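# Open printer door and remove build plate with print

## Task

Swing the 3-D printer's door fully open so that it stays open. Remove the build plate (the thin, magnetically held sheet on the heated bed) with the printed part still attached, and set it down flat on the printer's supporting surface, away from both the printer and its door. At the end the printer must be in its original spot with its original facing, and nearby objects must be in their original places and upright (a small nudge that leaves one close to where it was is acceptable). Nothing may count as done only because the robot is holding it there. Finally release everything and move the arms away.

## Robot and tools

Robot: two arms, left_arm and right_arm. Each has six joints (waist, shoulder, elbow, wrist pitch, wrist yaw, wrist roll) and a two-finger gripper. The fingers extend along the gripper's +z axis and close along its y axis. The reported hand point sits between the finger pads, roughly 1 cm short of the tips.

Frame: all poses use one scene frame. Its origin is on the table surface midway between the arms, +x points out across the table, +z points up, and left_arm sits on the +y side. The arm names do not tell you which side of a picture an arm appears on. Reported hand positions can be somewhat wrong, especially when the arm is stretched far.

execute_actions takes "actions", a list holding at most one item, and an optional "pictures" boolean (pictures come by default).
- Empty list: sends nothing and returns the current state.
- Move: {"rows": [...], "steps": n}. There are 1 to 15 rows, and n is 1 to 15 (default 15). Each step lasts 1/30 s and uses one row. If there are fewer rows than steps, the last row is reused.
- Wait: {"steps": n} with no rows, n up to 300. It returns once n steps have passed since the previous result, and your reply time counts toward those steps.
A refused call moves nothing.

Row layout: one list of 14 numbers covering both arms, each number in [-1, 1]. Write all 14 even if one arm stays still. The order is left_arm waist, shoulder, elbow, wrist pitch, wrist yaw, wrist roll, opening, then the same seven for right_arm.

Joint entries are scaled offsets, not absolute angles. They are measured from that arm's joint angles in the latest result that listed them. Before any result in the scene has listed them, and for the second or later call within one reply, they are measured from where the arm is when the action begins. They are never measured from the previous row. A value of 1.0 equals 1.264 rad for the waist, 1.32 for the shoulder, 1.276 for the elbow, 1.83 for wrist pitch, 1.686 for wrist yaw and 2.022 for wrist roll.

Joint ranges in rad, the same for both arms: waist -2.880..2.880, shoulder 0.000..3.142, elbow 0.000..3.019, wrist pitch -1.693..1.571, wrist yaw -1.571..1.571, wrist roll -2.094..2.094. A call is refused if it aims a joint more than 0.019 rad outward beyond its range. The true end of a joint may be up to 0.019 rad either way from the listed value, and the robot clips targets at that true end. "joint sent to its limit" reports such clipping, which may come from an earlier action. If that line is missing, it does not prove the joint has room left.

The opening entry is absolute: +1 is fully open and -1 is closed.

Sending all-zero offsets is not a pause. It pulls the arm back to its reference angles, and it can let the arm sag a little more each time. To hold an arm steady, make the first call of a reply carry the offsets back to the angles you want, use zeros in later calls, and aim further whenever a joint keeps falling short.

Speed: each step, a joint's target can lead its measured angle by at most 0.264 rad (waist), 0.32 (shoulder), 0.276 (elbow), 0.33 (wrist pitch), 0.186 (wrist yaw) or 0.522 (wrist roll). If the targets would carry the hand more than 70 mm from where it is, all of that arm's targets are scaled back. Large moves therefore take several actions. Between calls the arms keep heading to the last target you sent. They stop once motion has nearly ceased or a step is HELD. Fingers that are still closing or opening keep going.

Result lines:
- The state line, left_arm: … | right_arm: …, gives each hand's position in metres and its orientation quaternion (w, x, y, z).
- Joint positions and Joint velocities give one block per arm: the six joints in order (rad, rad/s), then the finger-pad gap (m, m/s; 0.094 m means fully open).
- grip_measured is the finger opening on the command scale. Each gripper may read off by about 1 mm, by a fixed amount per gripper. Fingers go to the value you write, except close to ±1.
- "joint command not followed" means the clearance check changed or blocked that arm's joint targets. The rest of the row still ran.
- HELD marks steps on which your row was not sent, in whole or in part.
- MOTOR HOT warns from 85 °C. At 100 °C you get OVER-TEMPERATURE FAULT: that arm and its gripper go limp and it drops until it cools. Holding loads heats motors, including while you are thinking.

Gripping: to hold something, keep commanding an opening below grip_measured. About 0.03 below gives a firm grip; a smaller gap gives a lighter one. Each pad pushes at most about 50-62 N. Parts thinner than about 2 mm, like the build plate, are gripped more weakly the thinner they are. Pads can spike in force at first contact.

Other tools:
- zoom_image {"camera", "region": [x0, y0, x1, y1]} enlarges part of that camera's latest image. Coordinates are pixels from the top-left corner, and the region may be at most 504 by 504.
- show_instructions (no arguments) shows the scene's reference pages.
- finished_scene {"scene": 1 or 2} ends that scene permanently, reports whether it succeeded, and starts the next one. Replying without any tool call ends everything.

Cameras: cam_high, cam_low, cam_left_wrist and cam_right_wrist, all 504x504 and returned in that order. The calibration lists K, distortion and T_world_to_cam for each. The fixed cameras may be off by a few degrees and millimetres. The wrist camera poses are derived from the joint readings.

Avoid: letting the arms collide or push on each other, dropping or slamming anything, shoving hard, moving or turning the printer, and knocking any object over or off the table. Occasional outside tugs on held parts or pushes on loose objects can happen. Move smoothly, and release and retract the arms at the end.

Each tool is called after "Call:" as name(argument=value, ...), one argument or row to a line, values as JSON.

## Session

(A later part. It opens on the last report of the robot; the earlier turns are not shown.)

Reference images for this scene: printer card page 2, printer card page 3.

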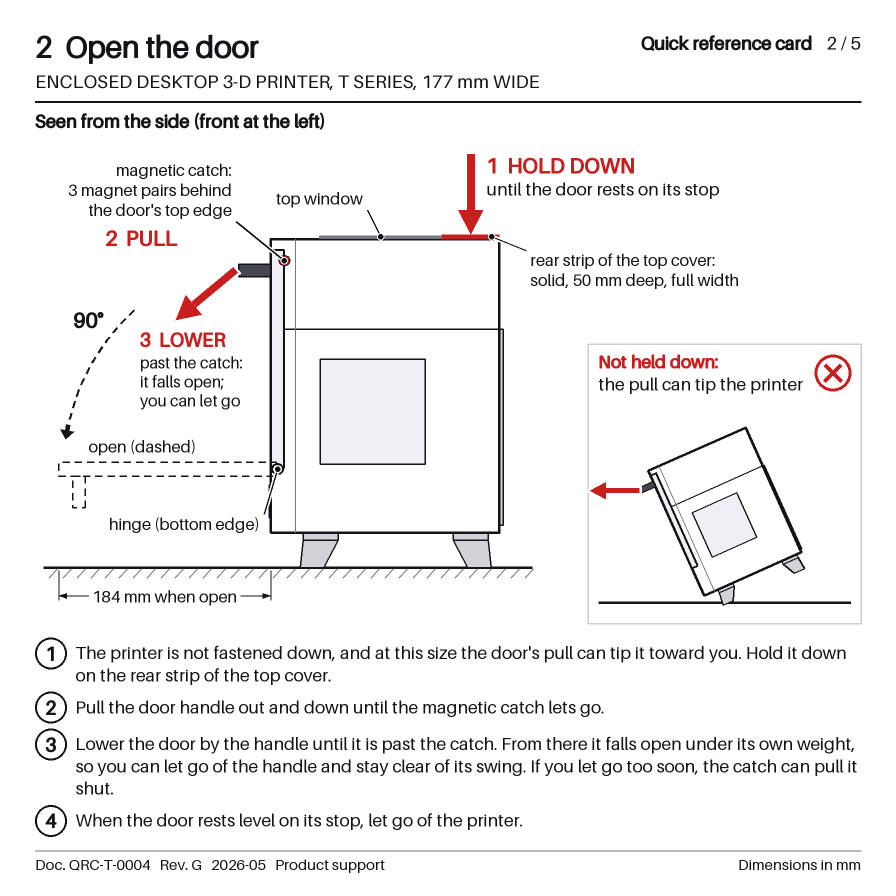

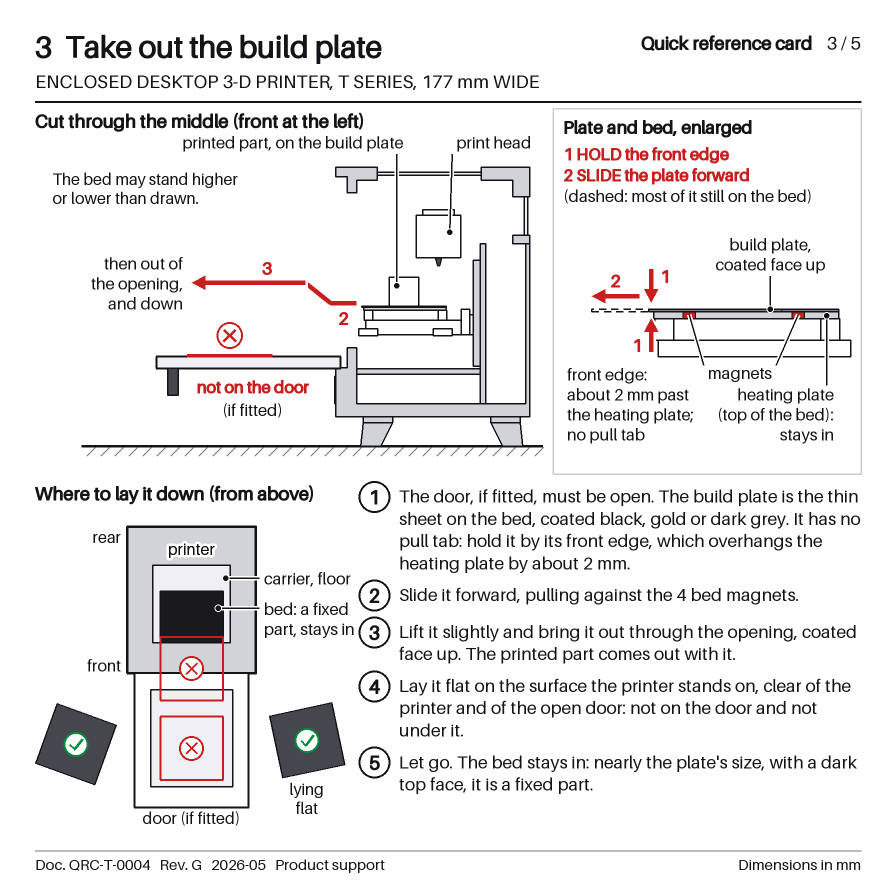

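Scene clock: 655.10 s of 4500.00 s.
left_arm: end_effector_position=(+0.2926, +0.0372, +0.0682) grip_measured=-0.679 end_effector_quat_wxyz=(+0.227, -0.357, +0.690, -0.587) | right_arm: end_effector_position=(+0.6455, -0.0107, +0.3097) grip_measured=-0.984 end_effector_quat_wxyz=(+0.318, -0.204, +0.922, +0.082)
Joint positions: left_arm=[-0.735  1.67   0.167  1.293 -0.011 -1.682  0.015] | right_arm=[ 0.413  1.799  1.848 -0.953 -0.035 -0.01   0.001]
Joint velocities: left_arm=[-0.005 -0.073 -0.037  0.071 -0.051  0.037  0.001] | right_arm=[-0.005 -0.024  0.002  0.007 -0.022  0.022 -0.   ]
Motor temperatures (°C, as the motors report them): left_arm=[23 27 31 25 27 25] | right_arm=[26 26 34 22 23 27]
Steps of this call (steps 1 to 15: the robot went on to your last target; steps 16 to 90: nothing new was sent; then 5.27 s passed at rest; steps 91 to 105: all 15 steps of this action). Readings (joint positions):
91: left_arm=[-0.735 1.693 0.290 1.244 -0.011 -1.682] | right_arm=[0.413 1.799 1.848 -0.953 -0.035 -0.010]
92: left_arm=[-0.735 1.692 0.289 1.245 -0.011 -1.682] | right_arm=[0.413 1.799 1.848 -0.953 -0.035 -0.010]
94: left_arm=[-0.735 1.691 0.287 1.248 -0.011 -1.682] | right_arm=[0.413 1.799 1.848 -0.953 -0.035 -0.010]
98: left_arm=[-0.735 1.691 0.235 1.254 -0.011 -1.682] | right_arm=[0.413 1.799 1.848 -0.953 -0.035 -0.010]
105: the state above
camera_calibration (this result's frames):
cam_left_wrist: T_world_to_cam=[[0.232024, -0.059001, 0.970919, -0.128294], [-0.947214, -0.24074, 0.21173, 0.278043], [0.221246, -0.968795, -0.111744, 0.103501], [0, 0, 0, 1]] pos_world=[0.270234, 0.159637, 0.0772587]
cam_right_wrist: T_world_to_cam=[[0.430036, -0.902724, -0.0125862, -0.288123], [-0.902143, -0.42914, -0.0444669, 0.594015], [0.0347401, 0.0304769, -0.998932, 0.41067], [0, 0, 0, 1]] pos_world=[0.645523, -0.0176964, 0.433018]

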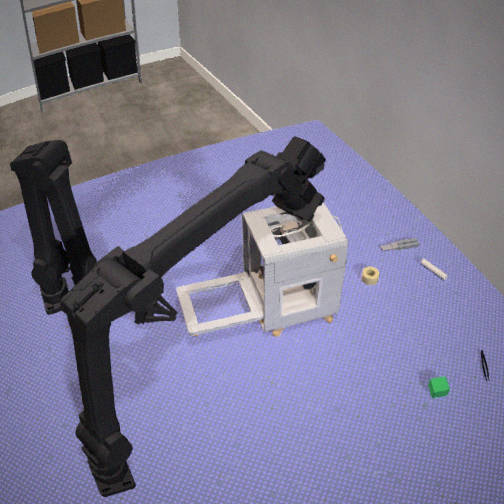

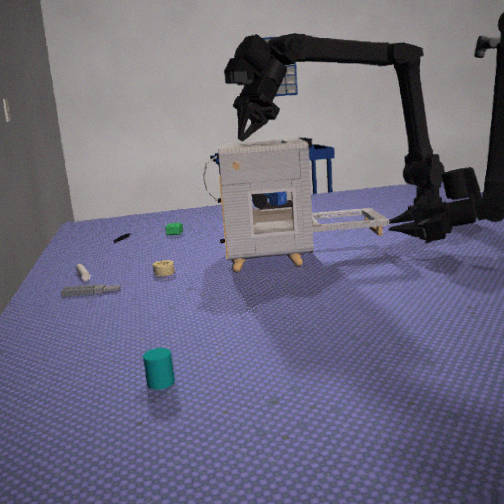

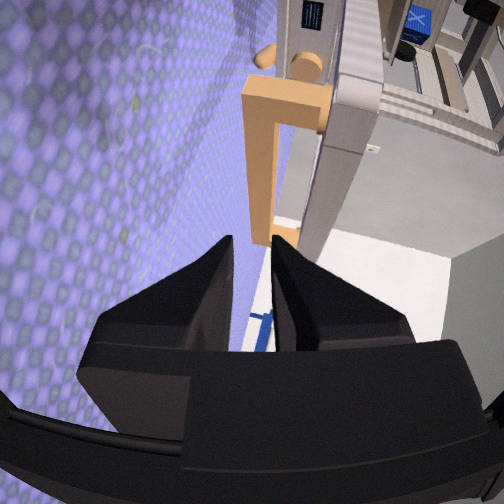

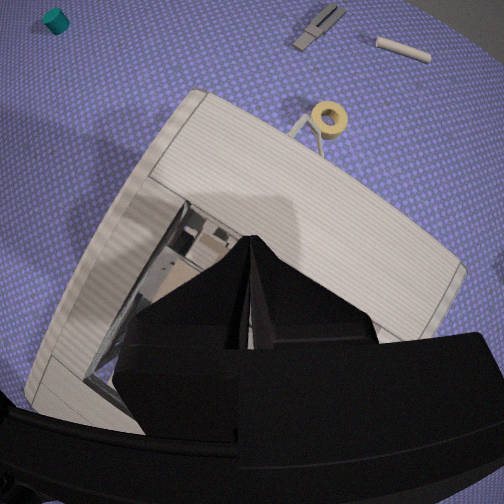

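Call:
zoom_image(
  camera="cam_low",
  region=[210, 130, 400, 280],
)

Call:
zoom_image(
  camera="cam_left_wrist",
  region=[340, 0, 504, 164],
)

Region (210, 130, 400, 280) of cam_low's 504x504 image, scaled by 2.653, with more detail than that image has; it fills the top 398 rows of this view, and the rest is white.

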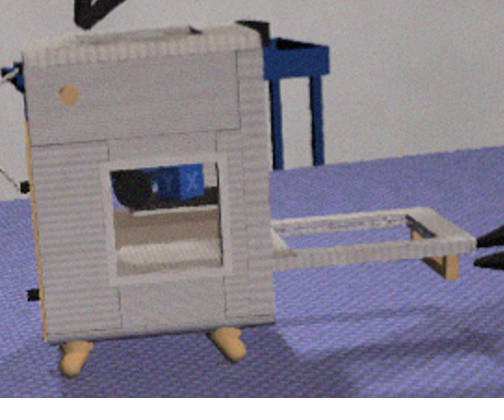

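Region (340, 0, 504, 164) of cam_left_wrist's 504x504 image, scaled by 3.073, with more detail than that image has.

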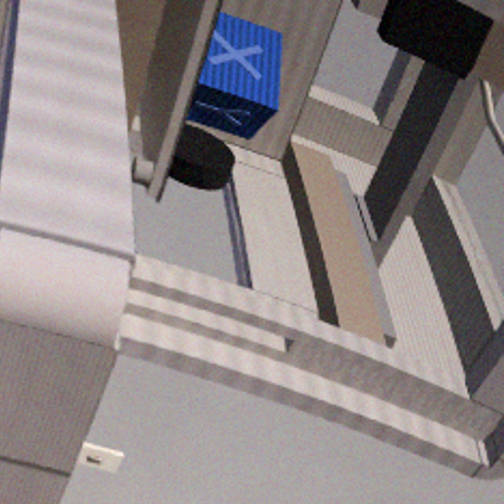

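Call:
execute_actions(
  actions=[
    {"rows":[[0,-0.03,-0.005,-0.01,0,0.005,-0.75,0,0,0,0,0,0,-1],[0,-0.06,-0.01,-0.025,0,0.01,-0.8,0,0,0,0,0,0,-1],[0,-0.095,-0.015,-0.04,0,0.015,-0.85,0,0,0,0,0,0,-1],[0,-0.13,-0.02,-0.06,0,0.02,-0.895,0,0,0,0,0,0,-1],[0,-0.165,-0.02,-0.08,0,0.025,-0.895,0,0,0,0,0,0,-1],[0,-0.2,-0.02,-0.1,0,0.03,-0.895,0,0,0,0,0,0,-1],[0,-0.235,-0.02,-0.12,0,0.035,-0.895,0,0,0,0,0,0,-1],[0,-0.27,-0.015,-0.14,0,0.04,-0.895,0,0,0,0,0,0,-1],[0,-0.305,-0.01,-0.16,0,0.045,-0.895,0,0,0,0,0,0,-1],[0,-0.34,-0.005,-0.18,0,0.05,-0.895,0,0,0,0,0,0,-1],[0,-0.375,0,-0.2,0,0.055,-0.895,0,0,0,0,0,0,-1],[0,-0.41,0.01,-0.22,0,0.058,-0.895,0,0,0,0,0,0,-1],[0,-0.44,0.02,-0.24,0,0.06,-0.895,0,0,0,0,0,0,-1],[0,-0.46,0.03,-0.26,0,0.06,-0.895,0,0,0,0,0,0,-1],[0,-0.47,0.04,-0.27,0,0.06,-0.895,0,0,0,0,0,0,-1]],"steps":15},
  ],
  pictures=false,
)

Call:
execute_actions(
  actions=[
    {"steps":15},
  ],
  pictures=false,
)

Scene clock: 679.83 s of 4500.00 s.
left_arm: end_effector_position=(+0.2827, +0.0462, +0.1778) grip_measured=-0.893 end_effector_quat_wxyz=(+0.274, -0.307, +0.659, -0.630) | right_arm: end_effector_position=(+0.6455, -0.0107, +0.3097) grip_measured=-0.984 end_effector_quat_wxyz=(+0.318, -0.204, +0.922, +0.082)
Joint positions: left_arm=[-0.735  1.083  0.158  0.868 -0.011 -1.597  0.005] | right_arm=[ 0.413  1.799  1.848 -0.953 -0.035 -0.01   0.001]
Joint velocities: left_arm=[-0.005 -0.952  0.252 -0.877  0.007  0.183 -0.001] | right_arm=[ 0.005  0.005 -0.012 -0.002  0.022  0.007 -0.   ]
Motor temperatures (°C, as the motors report them): left_arm=[23 27 31 26 26 25] | right_arm=[26 26 34 22 23 27]
Steps of this call (steps 1 to 15: the robot went on to your last target; steps 16 to 90: nothing new was sent; then 21.23 s passed at rest; steps 91 to 105: all 15 steps of this action). Readings (joint positions):
91: left_arm=[-0.735 1.665 0.166 1.294 -0.011 -1.682] | right_arm=[0.413 1.799 1.848 -0.953 -0.035 -0.010]
92: left_arm=[-0.735 1.655 0.165 1.284 -0.011 -1.682] | right_arm=[0.413 1.799 1.848 -0.953 -0.035 -0.010]
94: left_arm=[-0.735 1.604 0.157 1.242 -0.011 -1.676] | right_arm=[0.413 1.799 1.848 -0.953 -0.035 -0.010]
98: left_arm=[-0.735 1.407 0.143 1.114 -0.011 -1.650] | right_arm=[0.413 1.799 1.848 -0.953 -0.035 -0.010]
105: the state above

Scene clock: 680.33 s of 4500.00 s.
left_arm: end_effector_position=(+0.2878, +0.0415, +0.1935) grip_measured=-0.893 end_effector_quat_wxyz=(+0.282, -0.298, +0.658, -0.631) | right_arm: end_effector_position=(+0.6455, -0.0107, +0.3097) grip_measured=-0.984 end_effector_quat_wxyz=(+0.318, -0.204, +0.922, +0.082)
Joint positions: left_arm=[-0.735  1.042  0.19   0.809 -0.011 -1.577  0.005] | right_arm=[ 0.413  1.799  1.848 -0.953 -0.035 -0.01   0.001]
Joint velocities: left_arm=[-0.015  0.005 -0.002  0.007  0.022  0.007 -0.002] | right_arm=[ 0.015 -0.005 -0.012  0.002 -0.037 -0.051  0.   ]
Motor temperatures (°C, as the motors report them): left_arm=[23 27 31 26 26 25] | right_arm=[26 26 34 22 23 27]
Steps of this call (steps 1 to 15: the robot went on to your last target). Readings (joint positions):
1: left_arm=[-0.735 1.057 0.167 0.845 -0.011 -1.593] | right_arm=[0.413 1.799 1.848 -0.953 -0.035 -0.010]
2: left_arm=[-0.735 1.041 0.175 0.832 -0.011 -1.589] | right_arm=[0.413 1.799 1.848 -0.953 -0.035 -0.010]
4: left_arm=[-0.735 1.034 0.187 0.821 -0.011 -1.584] | right_arm=[0.413 1.799 1.848 -0.953 -0.035 -0.010]
8: left_arm=[-0.735 1.040 0.190 0.811 -0.011 -1.580] | right_arm=[0.413 1.799 1.848 -0.953 -0.035 -0.010]
15: the state above

Call:
execute_actions(
  actions=[
    {"rows":[[-0.003,0.03,0.03,0.01,-0.03,0,-0.895,0,0,0,0,0,0,-1],[-0.006,0.06,0.05,0.02,-0.06,0,-0.895,0,0,0,0,0,0,-1],[-0.009,0.09,0.07,0.03,-0.09,0,-0.895,0,0,0,0,0,0,-1],[-0.012,0.12,0.09,0.04,-0.12,0,-0.895,0,0,0,0,0,0,-1],[-0.015,0.15,0.11,0.05,-0.15,0,-0.895,0,0,0,0,0,0,-1],[-0.018,0.18,0.13,0.06,-0.18,0,-0.895,0,0,0,0,0,0,-1],[-0.021,0.21,0.15,0.07,-0.21,0,-0.895,0,0,0,0,0,0,-1],[-0.024,0.24,0.17,0.08,-0.24,0,-0.895,0,0,0,0,0,0,-1],[-0.027,0.27,0.19,0.09,-0.27,0,-0.895,0,0,0,0,0,0,-1],[-0.03,0.3,0.21,0.1,-0.3,0,-0.895,0,0,0,0,0,0,-1],[-0.033,0.33,0.23,0.11,-0.33,0,-0.895,0,0,0,0,0,0,-1],[-0.036,0.36,0.25,0.12,-0.35,0,-0.895,0,0,0,0,0,0,-1],[-0.039,0.39,0.27,0.13,-0.36,0,-0.895,0,0,0,0,0,0,-1],[-0.042,0.415,0.285,0.138,-0.36,0,-0.895,0,0,0,0,0,0,-1],[-0.044,0.435,0.298,0.144,-0.36,0,-0.895,0,0,0,0,0,0,-1]],"steps":15},
  ],
  pictures=false,
)

Call:
execute_actions(
  actions=[
    {"steps":15},
  ],
)

Scene clock: 691.90 s of 4500.00 s.
left_arm: end_effector_position=(+0.4209, +0.0268, +0.1789) grip_measured=-0.893 end_effector_quat_wxyz=(+0.456, -0.460, +0.541, -0.536) | right_arm: end_effector_position=(+0.6455, -0.0107, +0.3097) grip_measured=-0.984 end_effector_quat_wxyz=(+0.318, -0.204, +0.922, +0.082)
Joint positions: left_arm=[-0.773  1.554  0.515  1.028 -0.611 -1.577  0.005] | right_arm=[ 0.413  1.799  1.848 -0.953 -0.035 -0.01   0.001]
Joint velocities: left_arm=[-0.122  1.011  0.608  0.427 -0.11   0.051 -0.001] | right_arm=[-0.005 -0.005 -0.042  0.017  0.051 -0.051  0.   ]
Motor temperatures (°C, as the motors report them): left_arm=[23 27 32 25 26 25] | right_arm=[26 26 34 22 23 27]
Steps of this call (steps 1 to 15: the robot went on to your last target; steps 16 to 90: nothing new was sent; then 8.07 s passed at rest; steps 91 to 105: all 15 steps of this action). Readings (joint positions):
91: left_arm=[-0.736 1.045 0.190 0.810 -0.032 -1.577] | right_arm=[0.413 1.799 1.848 -0.953 -0.035 -0.010]
92: left_arm=[-0.736 1.055 0.193 0.814 -0.071 -1.577] | right_arm=[0.413 1.799 1.848 -0.953 -0.035 -0.010]
94: left_arm=[-0.738 1.108 0.214 0.836 -0.168 -1.577] | right_arm=[0.413 1.799 1.848 -0.953 -0.035 -0.010]
98: left_arm=[-0.747 1.281 0.320 0.900 -0.369 -1.577] | right_arm=[0.413 1.799 1.848 -0.953 -0.035 -0.010]
105: the state above

Scene clock: 692.40 s of 4500.00 s.
left_arm: end_effector_position=(+0.4289, +0.0112, +0.1660) grip_measured=-0.893 end_effector_quat_wxyz=(+0.454, -0.458, +0.545, -0.536) | right_arm: end_effector_position=(+0.6455, -0.0107, +0.3097) grip_measured=-0.984 end_effector_quat_wxyz=(+0.318, -0.204, +0.922, +0.082)
Joint positions: left_arm=[-0.785  1.625  0.553  1.054 -0.615 -1.577  0.005] | right_arm=[ 0.413  1.799  1.848 -0.953 -0.035 -0.01   0.001]
Joint velocities: left_arm=[-0.005 -0.005  0.002  0.002 -0.066 -0.022 -0.   ] | right_arm=[-0.005 -0.005 -0.032 -0.002 -0.022 -0.066 -0.001]
Motor temperatures (°C, as the motors report them): left_arm=[23 27 32 25 26 25] | right_arm=[26 26 34 22 23 27]
Steps of this call (steps 1 to 15: the robot went on to your last target). Readings (joint positions):
1: left_arm=[-0.776 1.584 0.534 1.039 -0.612 -1.577] | right_arm=[0.413 1.799 1.848 -0.953 -0.035 -0.010]
2: left_arm=[-0.779 1.607 0.547 1.044 -0.612 -1.577] | right_arm=[0.413 1.799 1.848 -0.953 -0.035 -0.010]
4: left_arm=[-0.784 1.628 0.553 1.047 -0.612 -1.577] | right_arm=[0.413 1.799 1.848 -0.953 -0.035 -0.010]
8: left_arm=[-0.785 1.626 0.553 1.053 -0.614 -1.577] | right_arm=[0.413 1.799 1.848 -0.953 -0.035 -0.010]
15: the state above
camera_calibration (this result's frames):
cam_left_wrist: T_world_to_cam=[[0.0189088, -0.00650772, 0.9998, -0.170368], [-0.710937, -0.7032, 0.00886848, 0.317743], [0.703001, -0.710963, -0.0179232, -0.166022], [0, 0, 0, 1]] pos_world=[0.34583, 0.104292, 0.16454]
cam_right_wrist: T_world_to_cam=[[0.430036, -0.902724, -0.0125862, -0.288123], [-0.902143, -0.42914, -0.0444669, 0.594015], [0.0347401, 0.0304769, -0.998932, 0.41067], [0, 0, 0, 1]] pos_world=[0.645523, -0.0176964, 0.433018]

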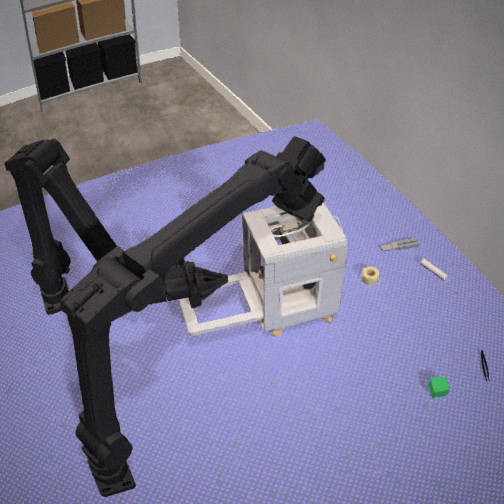

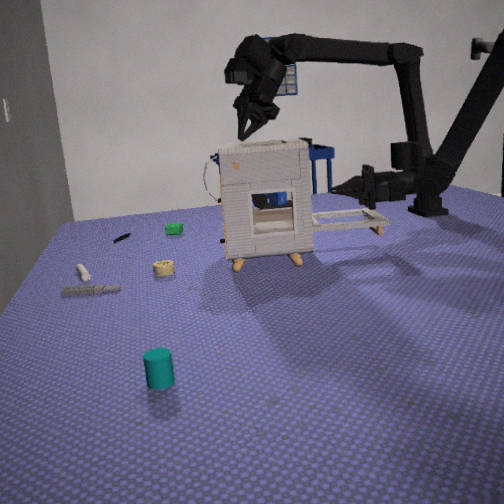

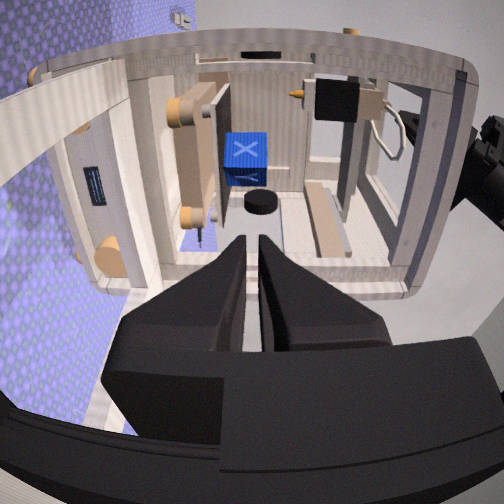

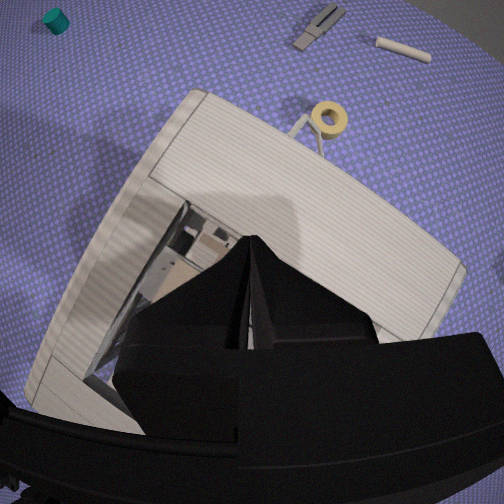

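Call:
execute_actions(
  actions=[
    {"rows":[[0.008,0.008,0.02,-0.012,0.005,-0.01,-0.895,0,0,0,-0.005,0,0,-1],[0.014,0.013,0.032,-0.023,0.01,-0.014,-0.895,0,0,0,-0.01,0,0,-1],[0.02,0.018,0.044,-0.034,0.015,-0.018,-0.895,0,0,0,-0.015,0,0,-1],[0.026,0.023,0.056,-0.045,0.02,-0.022,-0.895,0,0,0,-0.02,0,0,-1],[0.032,0.028,0.068,-0.056,0.025,-0.026,-0.895,0,0,0,-0.025,0,0,-1],[0.038,0.033,0.08,-0.067,0.03,-0.03,-0.895,0,0,0,-0.03,0,0,-1],[0.044,0.038,0.092,-0.078,0.035,-0.034,-0.895,0,0,0,-0.035,0,0,-1],[0.05,0.043,0.104,-0.089,0.04,-0.038,-0.895,0,0,0,-0.038,0,0,-1],[0.056,0.048,0.116,-0.1,0.045,-0.042,-0.895,0,0,0,-0.038,0,0,-1],[0.062,0.053,0.128,-0.111,0.05,-0.045,-0.895,0,0,0,-0.038,0,0,-1],[0.068,0.058,0.14,-0.122,0.055,-0.045,-0.895,0,0,0,-0.038,0,0,-1],[0.075,0.063,0.152,-0.133,0.06,-0.045,-0.895,0,0,0,-0.038,0,0,-1],[0.082,0.068,0.164,-0.144,0.066,-0.045,-0.895,0,0,0,-0.038,0,0,-1],[0.088,0.072,0.174,-0.153,0.072,-0.045,-0.895,0,0,0,-0.038,0,0,-1],[0.094,0.074,0.182,-0.16,0.076,-0.045,-0.895,0,0,0,-0.038,0,0,-1]],"steps":15},
  ],
  pictures=false,
)

Call:
execute_actions(
  actions=[
    {"steps":12},
  ],
)

Scene clock: 729.03 s of 4500.00 s.
left_arm: end_effector_position=(+0.4976, -0.0042, +0.1448) grip_measured=-0.893 end_effector_quat_wxyz=(+0.419, -0.481, +0.584, -0.502) | right_arm: end_effector_position=(+0.6356, -0.0150, +0.3017) grip_measured=-0.984 end_effector_quat_wxyz=(+0.292, -0.205, +0.931, +0.077)
Joint positions: left_arm=[-0.689  1.703  0.734  0.804 -0.497 -1.643  0.005] | right_arm=[ 0.413  1.799  1.848 -1.007 -0.035 -0.01   0.001]
Joint velocities: left_arm=[ 0.249  0.151  0.379 -0.491  0.227 -0.066 -0.001] | right_arm=[ 0.005 -0.005 -0.012  0.002  0.007 -0.022  0.002]
Motor temperatures (°C, as the motors report them): left_arm=[23 28 32 26 26 25] | right_arm=[26 26 34 22 23 27]
Steps of this call (steps 1 to 15: the robot went on to your last target; steps 16 to 90: nothing new was sent; then 33.13 s passed at rest; steps 91 to 105: all 15 steps of this action). Readings (joint positions):
91: left_arm=[-0.785 1.625 0.553 1.053 -0.613 -1.577] | right_arm=[0.413 1.799 1.848 -0.953 -0.035 -0.010]
92: left_arm=[-0.784 1.625 0.555 1.045 -0.607 -1.579] | right_arm=[0.413 1.799 1.848 -0.953 -0.035 -0.010]
94: left_arm=[-0.778 1.629 0.565 1.017 -0.592 -1.586] | right_arm=[0.413 1.799 1.848 -0.961 -0.035 -0.010]
98: left_arm=[-0.749 1.657 0.623 0.941 -0.558 -1.610] | right_arm=[0.413 1.799 1.848 -0.992 -0.035 -0.010]
105: the state above

Scene clock: 729.43 s of 4500.00 s.
left_arm: end_effector_position=(+0.5095, +0.0011, +0.1425) grip_measured=-0.893 end_effector_quat_wxyz=(+0.419, -0.489, +0.584, -0.494) | right_arm: end_effector_position=(+0.6356, -0.0150, +0.3017) grip_measured=-0.984 end_effector_quat_wxyz=(+0.292, -0.205, +0.931, +0.077)
Joint positions: left_arm=[-0.667  1.713  0.758  0.772 -0.49  -1.651  0.005] | right_arm=[ 0.413  1.799  1.848 -1.007 -0.035 -0.01   0.001]
Joint velocities: left_arm=[ 0.005 -0.005 -0.012  0.012  0.022  0.022  0.   ] | right_arm=[ 0.005 -0.015 -0.007  0.012  0.022 -0.051 -0.001]
Motor temperatures (°C, as the motors report them): left_arm=[23 28 32 26 26 25] | right_arm=[26 26 34 22 23 27]
Steps of this call (steps 1 to 12: the robot went on to your last target). Readings (joint positions):
1: left_arm=[-0.682 1.708 0.745 0.791 -0.492 -1.644] | right_arm=[0.413 1.799 1.848 -1.007 -0.035 -0.010]
2: left_arm=[-0.675 1.711 0.753 0.783 -0.491 -1.646] | right_arm=[0.413 1.799 1.848 -1.007 -0.035 -0.010]
4: left_arm=[-0.668 1.713 0.758 0.776 -0.490 -1.648] | right_arm=[0.413 1.799 1.848 -1.007 -0.035 -0.010]
8: left_arm=[-0.667 1.713 0.758 0.772 -0.490 -1.650] | right_arm=[0.413 1.799 1.848 -1.007 -0.035 -0.010]
12: the state above
camera_calibration (this result's frames):
cam_left_wrist: T_world_to_cam=[[0.16352, -0.0340525, 0.985952, -0.220152], [-0.703907, -0.704254, 0.0924197, 0.352672], [0.691213, -0.709131, -0.139129, -0.207027], [0, 0, 0, 1]] pos_world=[0.427347, 0.0940648, 0.155662]
cam_right_wrist: T_world_to_cam=[[0.429365, -0.903018, -0.0142651, -0.28696], [-0.903003, -0.429517, 0.0100438, 0.567013], [-0.0151968, 0.00856893, -0.999848, 0.434841], [0, 0, 0, 1]] pos_world=[0.641834, -0.0193148, 0.424987]

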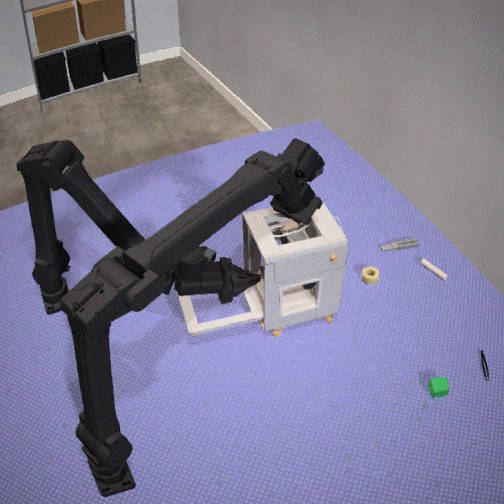

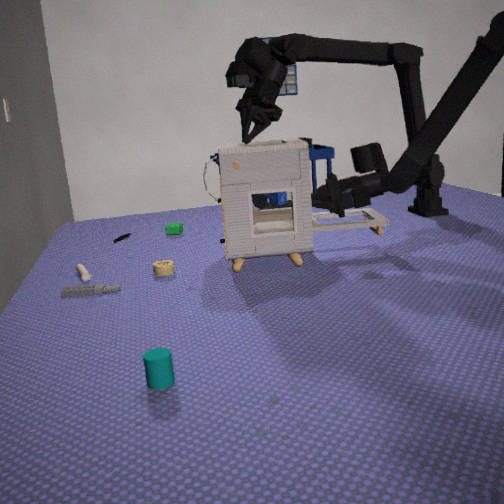

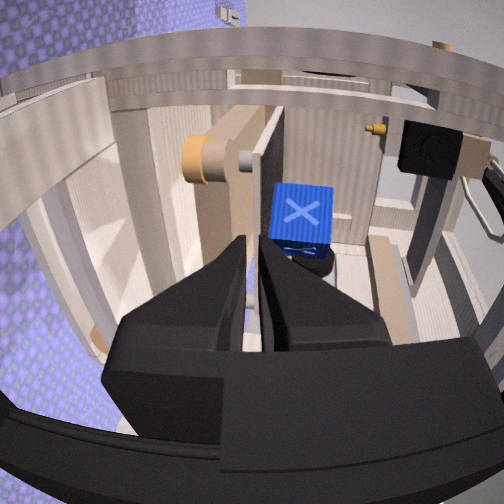

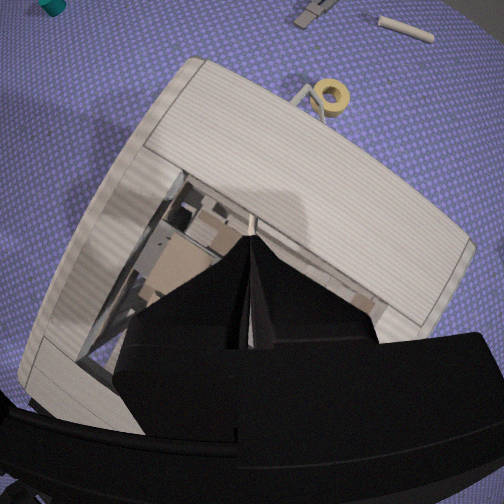

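Call:
zoom_image(
  camera="cam_left_wrist",
  region=[190, 120, 330, 290],
)

Region (190, 120, 330, 290) of cam_left_wrist's 504x504 image, scaled by 2.965, with more detail than that image has; it fills the left 415 columns of this view, and the rest is white.

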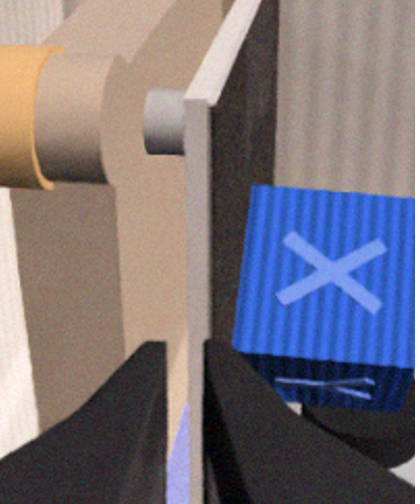

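Call:
execute_actions(
  actions=[
    {"rows":[[0,0,0.012,0,0,0,-0.91,0,0.012,0,0,0,0,-1],[0,0.004,0.016,0,0,0,-0.92,0,0.016,0,0,0,0,-1],[0,0.008,0.02,0,0,0,-0.92,0,0.02,0,0,0,0,-1],[0,0.011,0.023,0,0,0,-0.92,0,0.024,0,0,0,0,-1],[0,0.014,0.025,0,0,0,-0.92,0,0.028,0,0,0,0,-1],[0,0.016,0.027,0,0,0,-0.92,0,0.032,0,0,0,0,-1],[0,0.018,0.027,0,0,0,-0.92,0,0.036,0,0,0,0,-1]],"steps":15},
  ],
)

Call:
zoom_image(
  camera="cam_left_wrist",
  region=[210, 190, 290, 290],
)

Scene clock: 756.33 s of 4500.00 s.
left_arm: end_effector_position=(+0.5096, +0.0011, +0.1354) grip_measured=-0.919 end_effector_quat_wxyz=(+0.418, -0.490, +0.588, -0.489) | right_arm: end_effector_position=(+0.6375, -0.0142, +0.2944) grip_measured=-0.984 end_effector_quat_wxyz=(+0.288, -0.206, +0.932, +0.076)
Joint positions: left_arm=[-0.667  1.726  0.758  0.772 -0.49  -1.652  0.004] | right_arm=[ 0.413  1.81   1.848 -1.006 -0.035 -0.01   0.001]
Joint velocities: left_arm=[-0.005 -0.005  0.007 -0.007  0.007  0.066  0.001] | right_arm=[ 0.015 -0.005 -0.007 -0.002 -0.022 -0.037 -0.   ]
Motor temperatures (°C, as the motors report them): left_arm=[23 28 32 25 26 25] | right_arm=[26 27 34 22 23 27]
Steps of this call (steps 1 to 30: the robot went on to your last target; steps 31 to 90: nothing new was sent; then 23.40 s passed at rest; steps 91 to 105: all 15 steps of this action). Readings (joint positions):
91: left_arm=[-0.667 1.713 0.758 0.772 -0.490 -1.652] | right_arm=[0.413 1.799 1.848 -1.007 -0.035 -0.010]
92: left_arm=[-0.667 1.713 0.758 0.772 -0.490 -1.652] | right_arm=[0.413 1.800 1.848 -1.007 -0.035 -0.010]
94: left_arm=[-0.667 1.713 0.758 0.772 -0.490 -1.652] | right_arm=[0.413 1.804 1.848 -1.007 -0.035 -0.010]
98: left_arm=[-0.667 1.718 0.758 0.772 -0.490 -1.652] | right_arm=[0.413 1.810 1.848 -1.007 -0.035 -0.010]
105: the state above
camera_calibration (this result's frames):
cam_left_wrist: T_world_to_cam=[[0.173327, -0.0413481, 0.983996, -0.2179], [-0.702934, -0.70499, 0.0941946, 0.352604], [0.689813, -0.708011, -0.151259, -0.205763], [0, 0, 0, 1]] pos_world=[0.427563, 0.0938909, 0.150076]
cam_right_wrist: T_world_to_cam=[[0.429041, -0.903173, -0.0142519, -0.286993], [-0.902962, -0.429256, 0.019966, 0.566226], [-0.0241504, 0.0043027, -0.999699, 0.433153], [0, 0, 0, 1]] pos_world=[0.644873, -0.018012, 0.417627]

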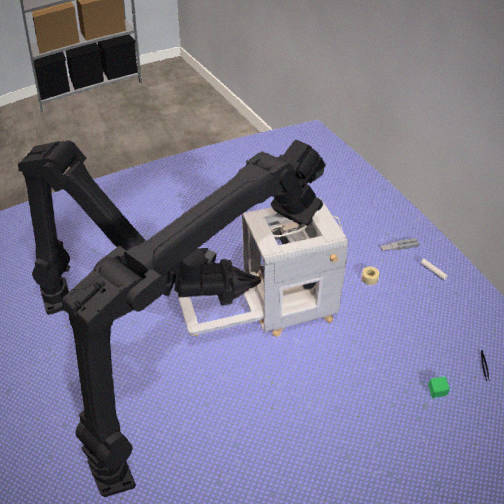

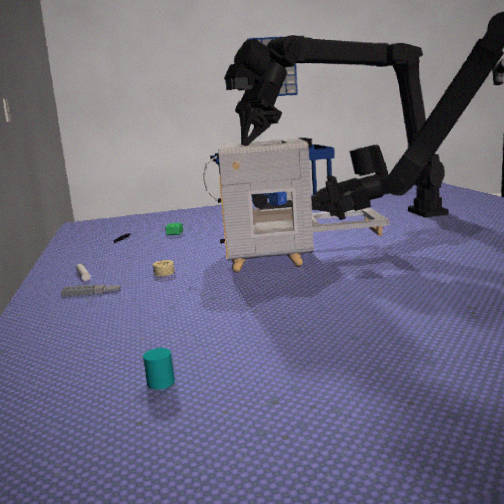

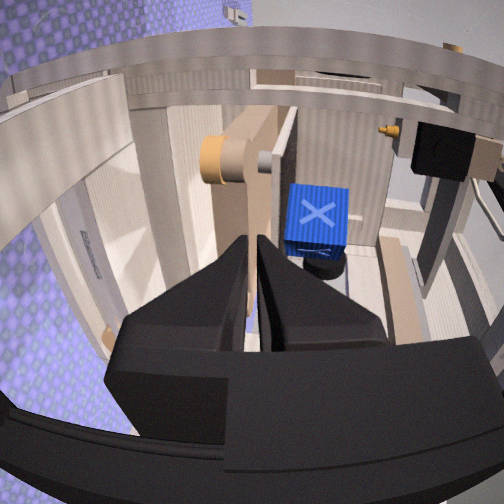

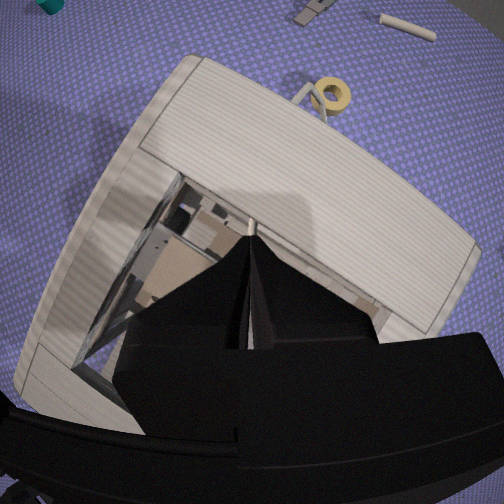

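Region (210, 190, 290, 290) of cam_left_wrist's 504x504 image, scaled by 5.040, with more detail than that image has; it fills the left 403 columns of this view, and the rest is white.

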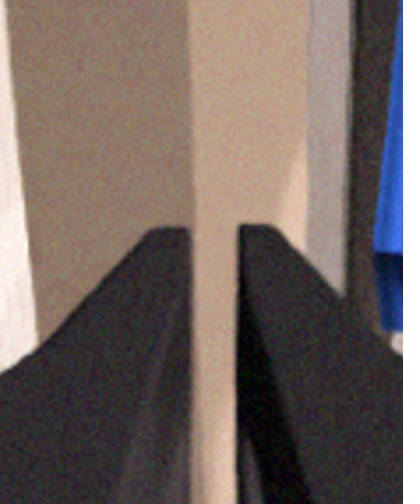

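Call:
execute_actions(
  actions=[
    {"rows":[[0,0,0.025,0,0,0,-0.92,0,0.03,0.02,0,0,0,-1],[0,0,0.028,0,0,0,-0.92,0,0.035,0.03,0,0,0,-1],[0,0,0.031,0,0,0,-0.92,0,0.04,0.035,0,0,0,-1],[0,0,0.033,0,0,0,-0.92,0,0.045,0.04,0,0,0,-1],[0,0,0.035,0,0,0,-0.92,0,0.045,0.04,0,0,0,-1],[0,0,0.037,0,0,0,-0.92,0,0.045,0.04,0,0,0,-1]],"steps":15},
  ],
)

Call:
zoom_image(
  camera="cam_left_wrist",
  region=[210, 190, 290, 290],
)

Scene clock: 763.80 s of 4500.00 s.
left_arm: end_effector_position=(+0.5137, -0.0021, +0.1418) grip_measured=-0.919 end_effector_quat_wxyz=(+0.419, -0.489, +0.583, -0.495) | right_arm: end_effector_position=(+0.6414, -0.0125, +0.2945) grip_measured=-0.984 end_effector_quat_wxyz=(+0.289, -0.205, +0.932, +0.076)
Joint positions: left_arm=[-0.667  1.726  0.772  0.772 -0.49  -1.652  0.004] | right_arm=[ 0.413  1.82   1.862 -1.006 -0.035 -0.01   0.001]
Joint velocities: left_arm=[-0.015  0.005 -0.027 -0.012  0.051 -0.022  0.   ] | right_arm=[-0.005  0.005  0.002  0.007  0.007  0.007  0.   ]
Motor temperatures (°C, as the motors report them): left_arm=[23 28 32 25 26 25] | right_arm=[26 26 34 22 23 27]
Steps of this call (steps 1 to 15: the robot went on to your last target; steps 16 to 90: nothing new was sent; then 3.97 s passed at rest; steps 91 to 105: all 15 steps of this action). Readings (joint positions):
91: left_arm=[-0.667 1.726 0.758 0.772 -0.490 -1.652] | right_arm=[0.413 1.810 1.848 -1.006 -0.035 -0.010]
92: left_arm=[-0.667 1.726 0.758 0.772 -0.490 -1.652] | right_arm=[0.413 1.810 1.848 -1.006 -0.035 -0.010]
94: left_arm=[-0.667 1.726 0.759 0.772 -0.490 -1.652] | right_arm=[0.413 1.812 1.851 -1.006 -0.035 -0.010]
98: left_arm=[-0.667 1.726 0.767 0.772 -0.490 -1.652] | right_arm=[0.413 1.820 1.861 -1.006 -0.035 -0.010]
105: the state above
camera_calibration (this result's frames):
cam_left_wrist: T_world_to_cam=[[0.162107, -0.0325129, 0.986237, -0.219552], [-0.703997, -0.704153, 0.092502, 0.353389], [0.691455, -0.709303, -0.137037, -0.212712], [0, 0, 0, 1]] pos_world=[0.431456, 0.090825, 0.154692]
cam_right_wrist: T_world_to_cam=[[0.429086, -0.903153, -0.0141487, -0.287177], [-0.90302, -0.429281, 0.0165348, 0.571524], [-0.0210072, 0.00568165, -0.999763, 0.431425], [0, 0, 0, 1]] pos_world=[0.648384, -0.0164716, 0.41781]

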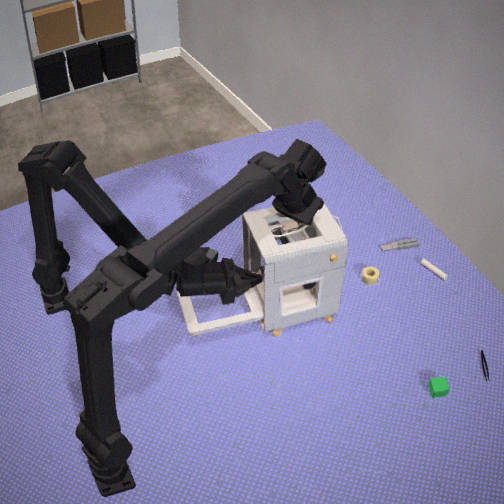

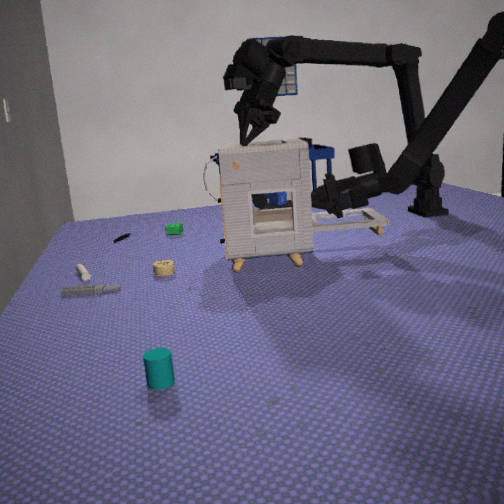

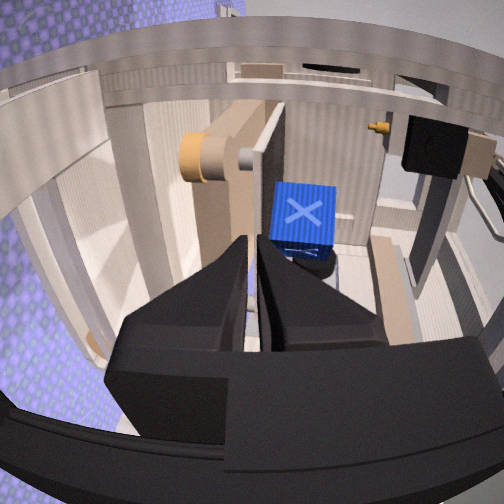

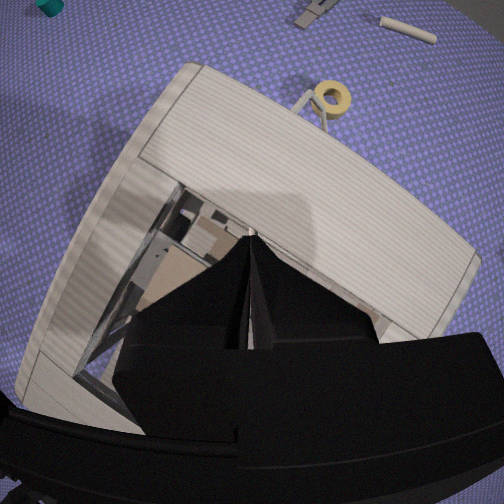

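Region (210, 190, 290, 290) of cam_left_wrist's 504x504 image, scaled by 5.040, with more detail than that image has; it fills the left 403 columns of this view, and the rest is white.

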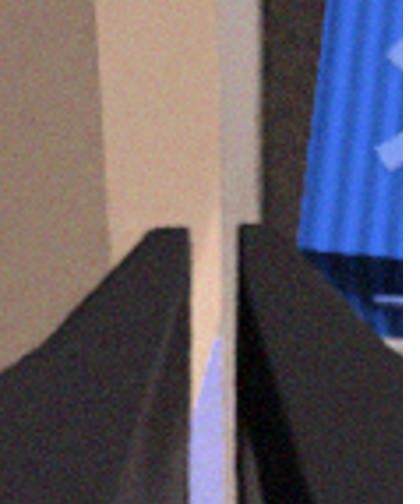

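Call:
execute_actions(
  actions=[
    {"rows":[[0,-0.005,0,0,0,0,-0.92,0,0.03,0.03,0,0,0,-1],[0,-0.007,0,0,0,0,-0.92,0,0.035,0.035,0,0,0,-1],[0,-0.009,0,0,0,0,-0.92,0,0.04,0.038,0,0,0,-1],[0,-0.011,0,0,0,0,-0.92,0,0.04,0.038,0,0,0,-1]],"steps":12},
  ],
)

Call:
zoom_image(
  camera="cam_left_wrist",
  region=[210, 190, 290, 290],
)

Scene clock: 774.73 s of 4500.00 s.
left_arm: end_effector_position=(+0.5136, -0.0021, +0.1442) grip_measured=-0.919 end_effector_quat_wxyz=(+0.419, -0.489, +0.582, -0.496) | right_arm: end_effector_position=(+0.6437, -0.0115, +0.2945) grip_measured=-0.984 end_effector_quat_wxyz=(+0.290, -0.205, +0.932, +0.076)
Joint positions: left_arm=[-0.667  1.721  0.772  0.772 -0.49  -1.652  0.004] | right_arm=[ 0.413  1.826  1.87  -1.006 -0.035 -0.01   0.001]
Joint velocities: left_arm=[-0.005 -0.005 -0.002 -0.007 -0.022 -0.037  0.   ] | right_arm=[-0.015 -0.005 -0.012  0.002 -0.051 -0.022  0.001]
Motor temperatures (°C, as the motors report them): left_arm=[23 28 33 25 26 25] | right_arm=[26 26 35 22 23 27]
Steps of this call (steps 1 to 15: the robot went on to your last target; steps 16 to 90: nothing new was sent; then 7.53 s passed at rest; steps 91 to 102: all 12 steps of this action). Readings (joint positions):
91: left_arm=[-0.667 1.726 0.772 0.772 -0.490 -1.652] | right_arm=[0.413 1.820 1.862 -1.006 -0.035 -0.010]
92: left_arm=[-0.667 1.726 0.772 0.772 -0.490 -1.652] | right_arm=[0.413 1.820 1.862 -1.006 -0.035 -0.010]
94: left_arm=[-0.667 1.725 0.772 0.772 -0.490 -1.652] | right_arm=[0.413 1.823 1.865 -1.006 -0.035 -0.010]
98: left_arm=[-0.667 1.723 0.772 0.772 -0.490 -1.652] | right_arm=[0.413 1.826 1.870 -1.006 -0.035 -0.010]
102: the state above
camera_calibration (this result's frames):
cam_left_wrist: T_world_to_cam=[[0.158855, -0.0299517, 0.986848, -0.22031], [-0.704301, -0.703914, 0.0920084, 0.35339], [0.6919, -0.709654, -0.132915, -0.213157], [0, 0, 0, 1]] pos_world=[0.431374, 0.0908901, 0.156565]
cam_right_wrist: T_world_to_cam=[[0.42911, -0.903142, -0.0140912, -0.287284], [-0.903047, -0.429293, 0.0146286, 0.57459], [-0.019261, 0.00644777, -0.999794, 0.430377], [0, 0, 0, 1]] pos_world=[0.650448, -0.0155663, 0.417834]

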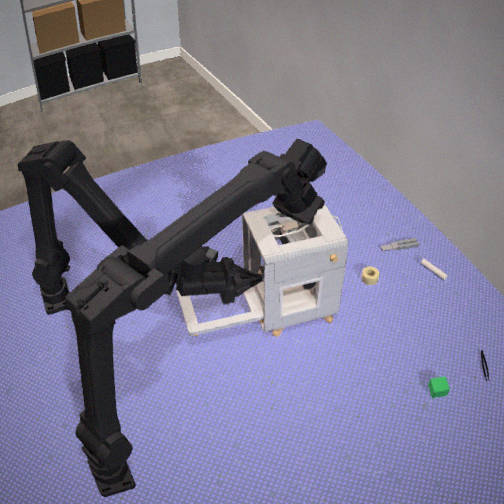

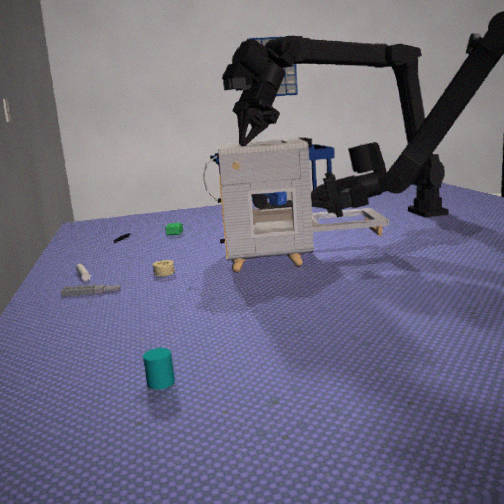

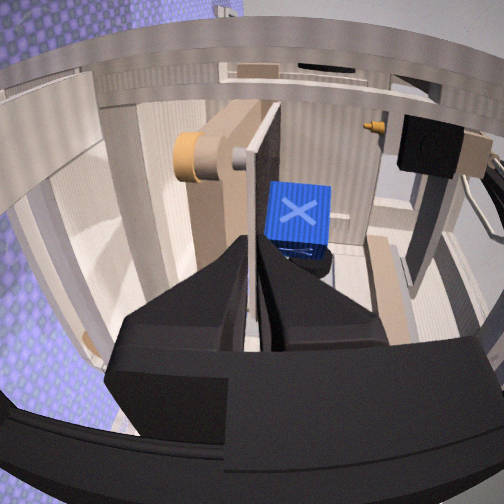

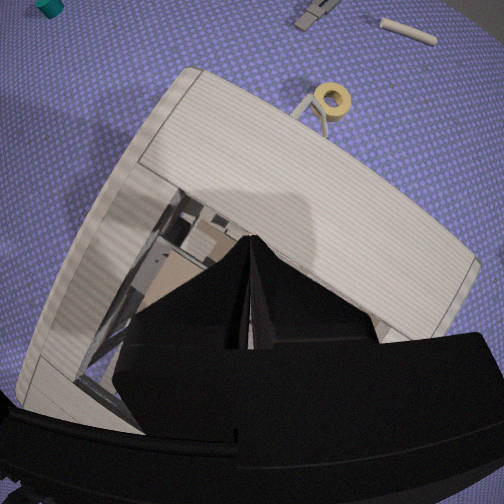

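Region (210, 190, 290, 290) of cam_left_wrist's 504x504 image, scaled by 5.040, with more detail than that image has; it fills the left 403 columns of this view, and the rest is white.

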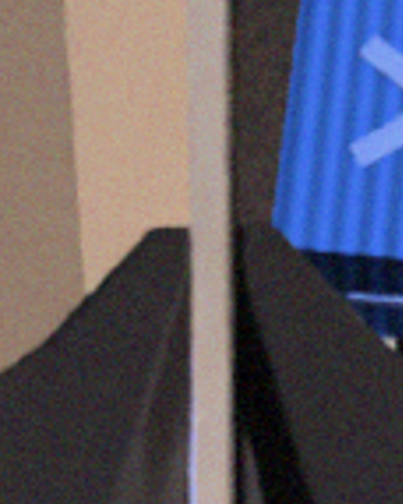

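Call:
execute_actions(
  actions=[
    {"rows":[[0,-0.005,0,0,0.008,0,-0.92,0,0.02,0,0,0,0,-1],[0,-0.008,0,0,0.016,0,-0.92,0,0.02,0,0,0,0,-1],[0,-0.0105,0,0,0.024,0,-0.92,0,0.02,0,0,0,0,-1],[0,-0.0105,0,0,0.032,0,-0.92,0,0.02,0,0,0,0,-1],[0,-0.0105,0,0,0.04,0,-0.92,0,0.02,0,0,0,0,-1],[0,-0.0105,0,0,0.044,0,-0.92,0,0.02,0,0,0,0,-1]],"steps":14},
  ],
)

Call:
zoom_image(
  camera="cam_left_wrist",
  region=[210, 190, 290, 290],
)

Scene clock: 790.70 s of 4500.00 s.
left_arm: end_effector_position=(+0.5110, -0.0139, +0.1452) grip_measured=-0.919 end_effector_quat_wxyz=(+0.398, -0.472, +0.597, -0.513) | right_arm: end_effector_position=(+0.6437, -0.0115, +0.2945) grip_measured=-0.984 end_effector_quat_wxyz=(+0.290, -0.205, +0.932, +0.076)
Joint positions: left_arm=[-0.667  1.718  0.772  0.772 -0.419 -1.652  0.004] | right_arm=[ 0.413  1.826  1.87  -1.006 -0.035 -0.01   0.001]
Joint velocities: left_arm=[-0.005 -0.005  0.022 -0.007  0.007  0.022 -0.001] | right_arm=[ 0.005  0.005  0.017  0.007  0.081 -0.022 -0.001]
Motor temperatures (°C, as the motors report them): left_arm=[23 28 32 25 26 25] | right_arm=[26 26 36 22 23 27]
Steps of this call (steps 1 to 15: the robot went on to your last target; steps 16 to 90: nothing new was sent; then 12.50 s passed at rest; steps 91 to 104: all 14 steps of this action). Readings (joint positions):
91: left_arm=[-0.667 1.721 0.772 0.772 -0.486 -1.652] | right_arm=[0.413 1.826 1.870 -1.006 -0.035 -0.010]
92: left_arm=[-0.667 1.721 0.772 0.772 -0.476 -1.652] | right_arm=[0.413 1.826 1.870 -1.006 -0.035 -0.010]
94: left_arm=[-0.667 1.721 0.772 0.772 -0.451 -1.652] | right_arm=[0.413 1.826 1.870 -1.006 -0.035 -0.010]
98: left_arm=[-0.667 1.719 0.772 0.772 -0.421 -1.652] | right_arm=[0.413 1.826 1.870 -1.006 -0.035 -0.010]
104: the state above
camera_calibration (this result's frames):
cam_left_wrist: T_world_to_cam=[[0.161657, -0.0294372, 0.986408, -0.222618], [-0.750954, -0.652176, 0.103607, 0.366006], [0.640261, -0.757496, -0.127535, -0.194596], [0, 0, 0, 1]] pos_world=[0.435434, 0.0847416, 0.156853]
cam_right_wrist: T_world_to_cam=[[0.42911, -0.903142, -0.0140912, -0.287284], [-0.903047, -0.429293, 0.0146286, 0.57459], [-0.019261, 0.00644777, -0.999794, 0.430377], [0, 0, 0, 1]] pos_world=[0.650448, -0.0155663, 0.417834]

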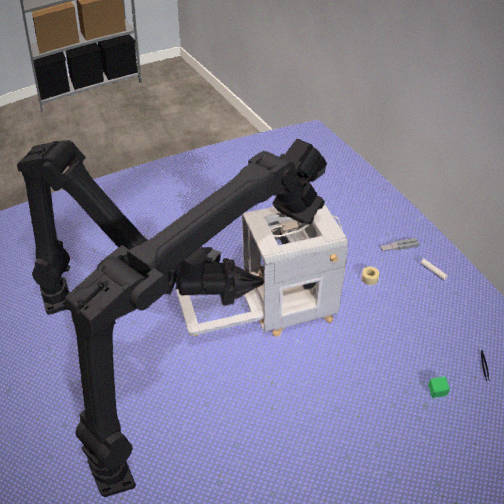

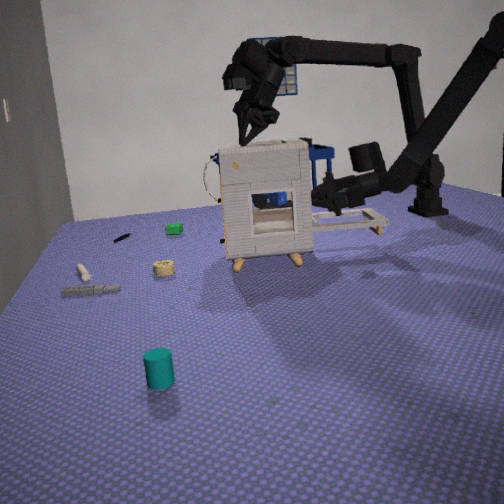

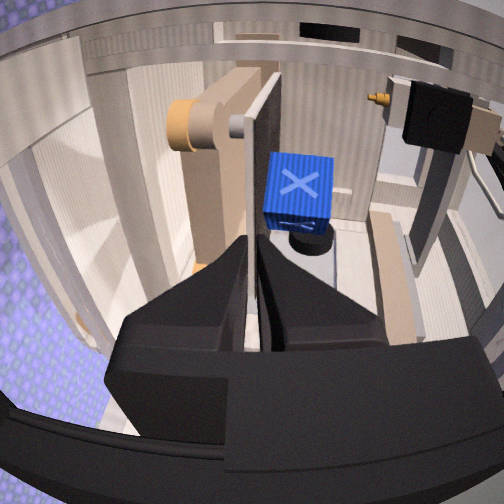

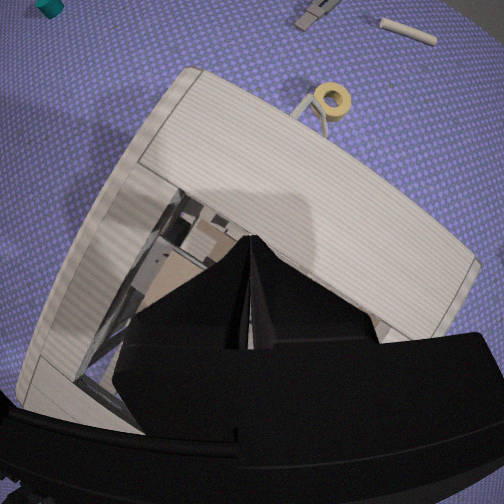

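Region (210, 190, 290, 290) of cam_left_wrist's 504x504 image, scaled by 5.040, with more detail than that image has; it fills the left 403 columns of this view, and the rest is white.

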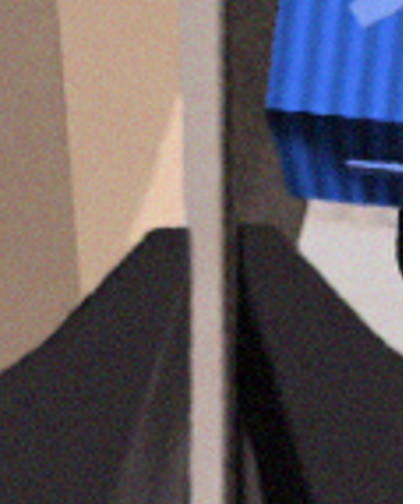

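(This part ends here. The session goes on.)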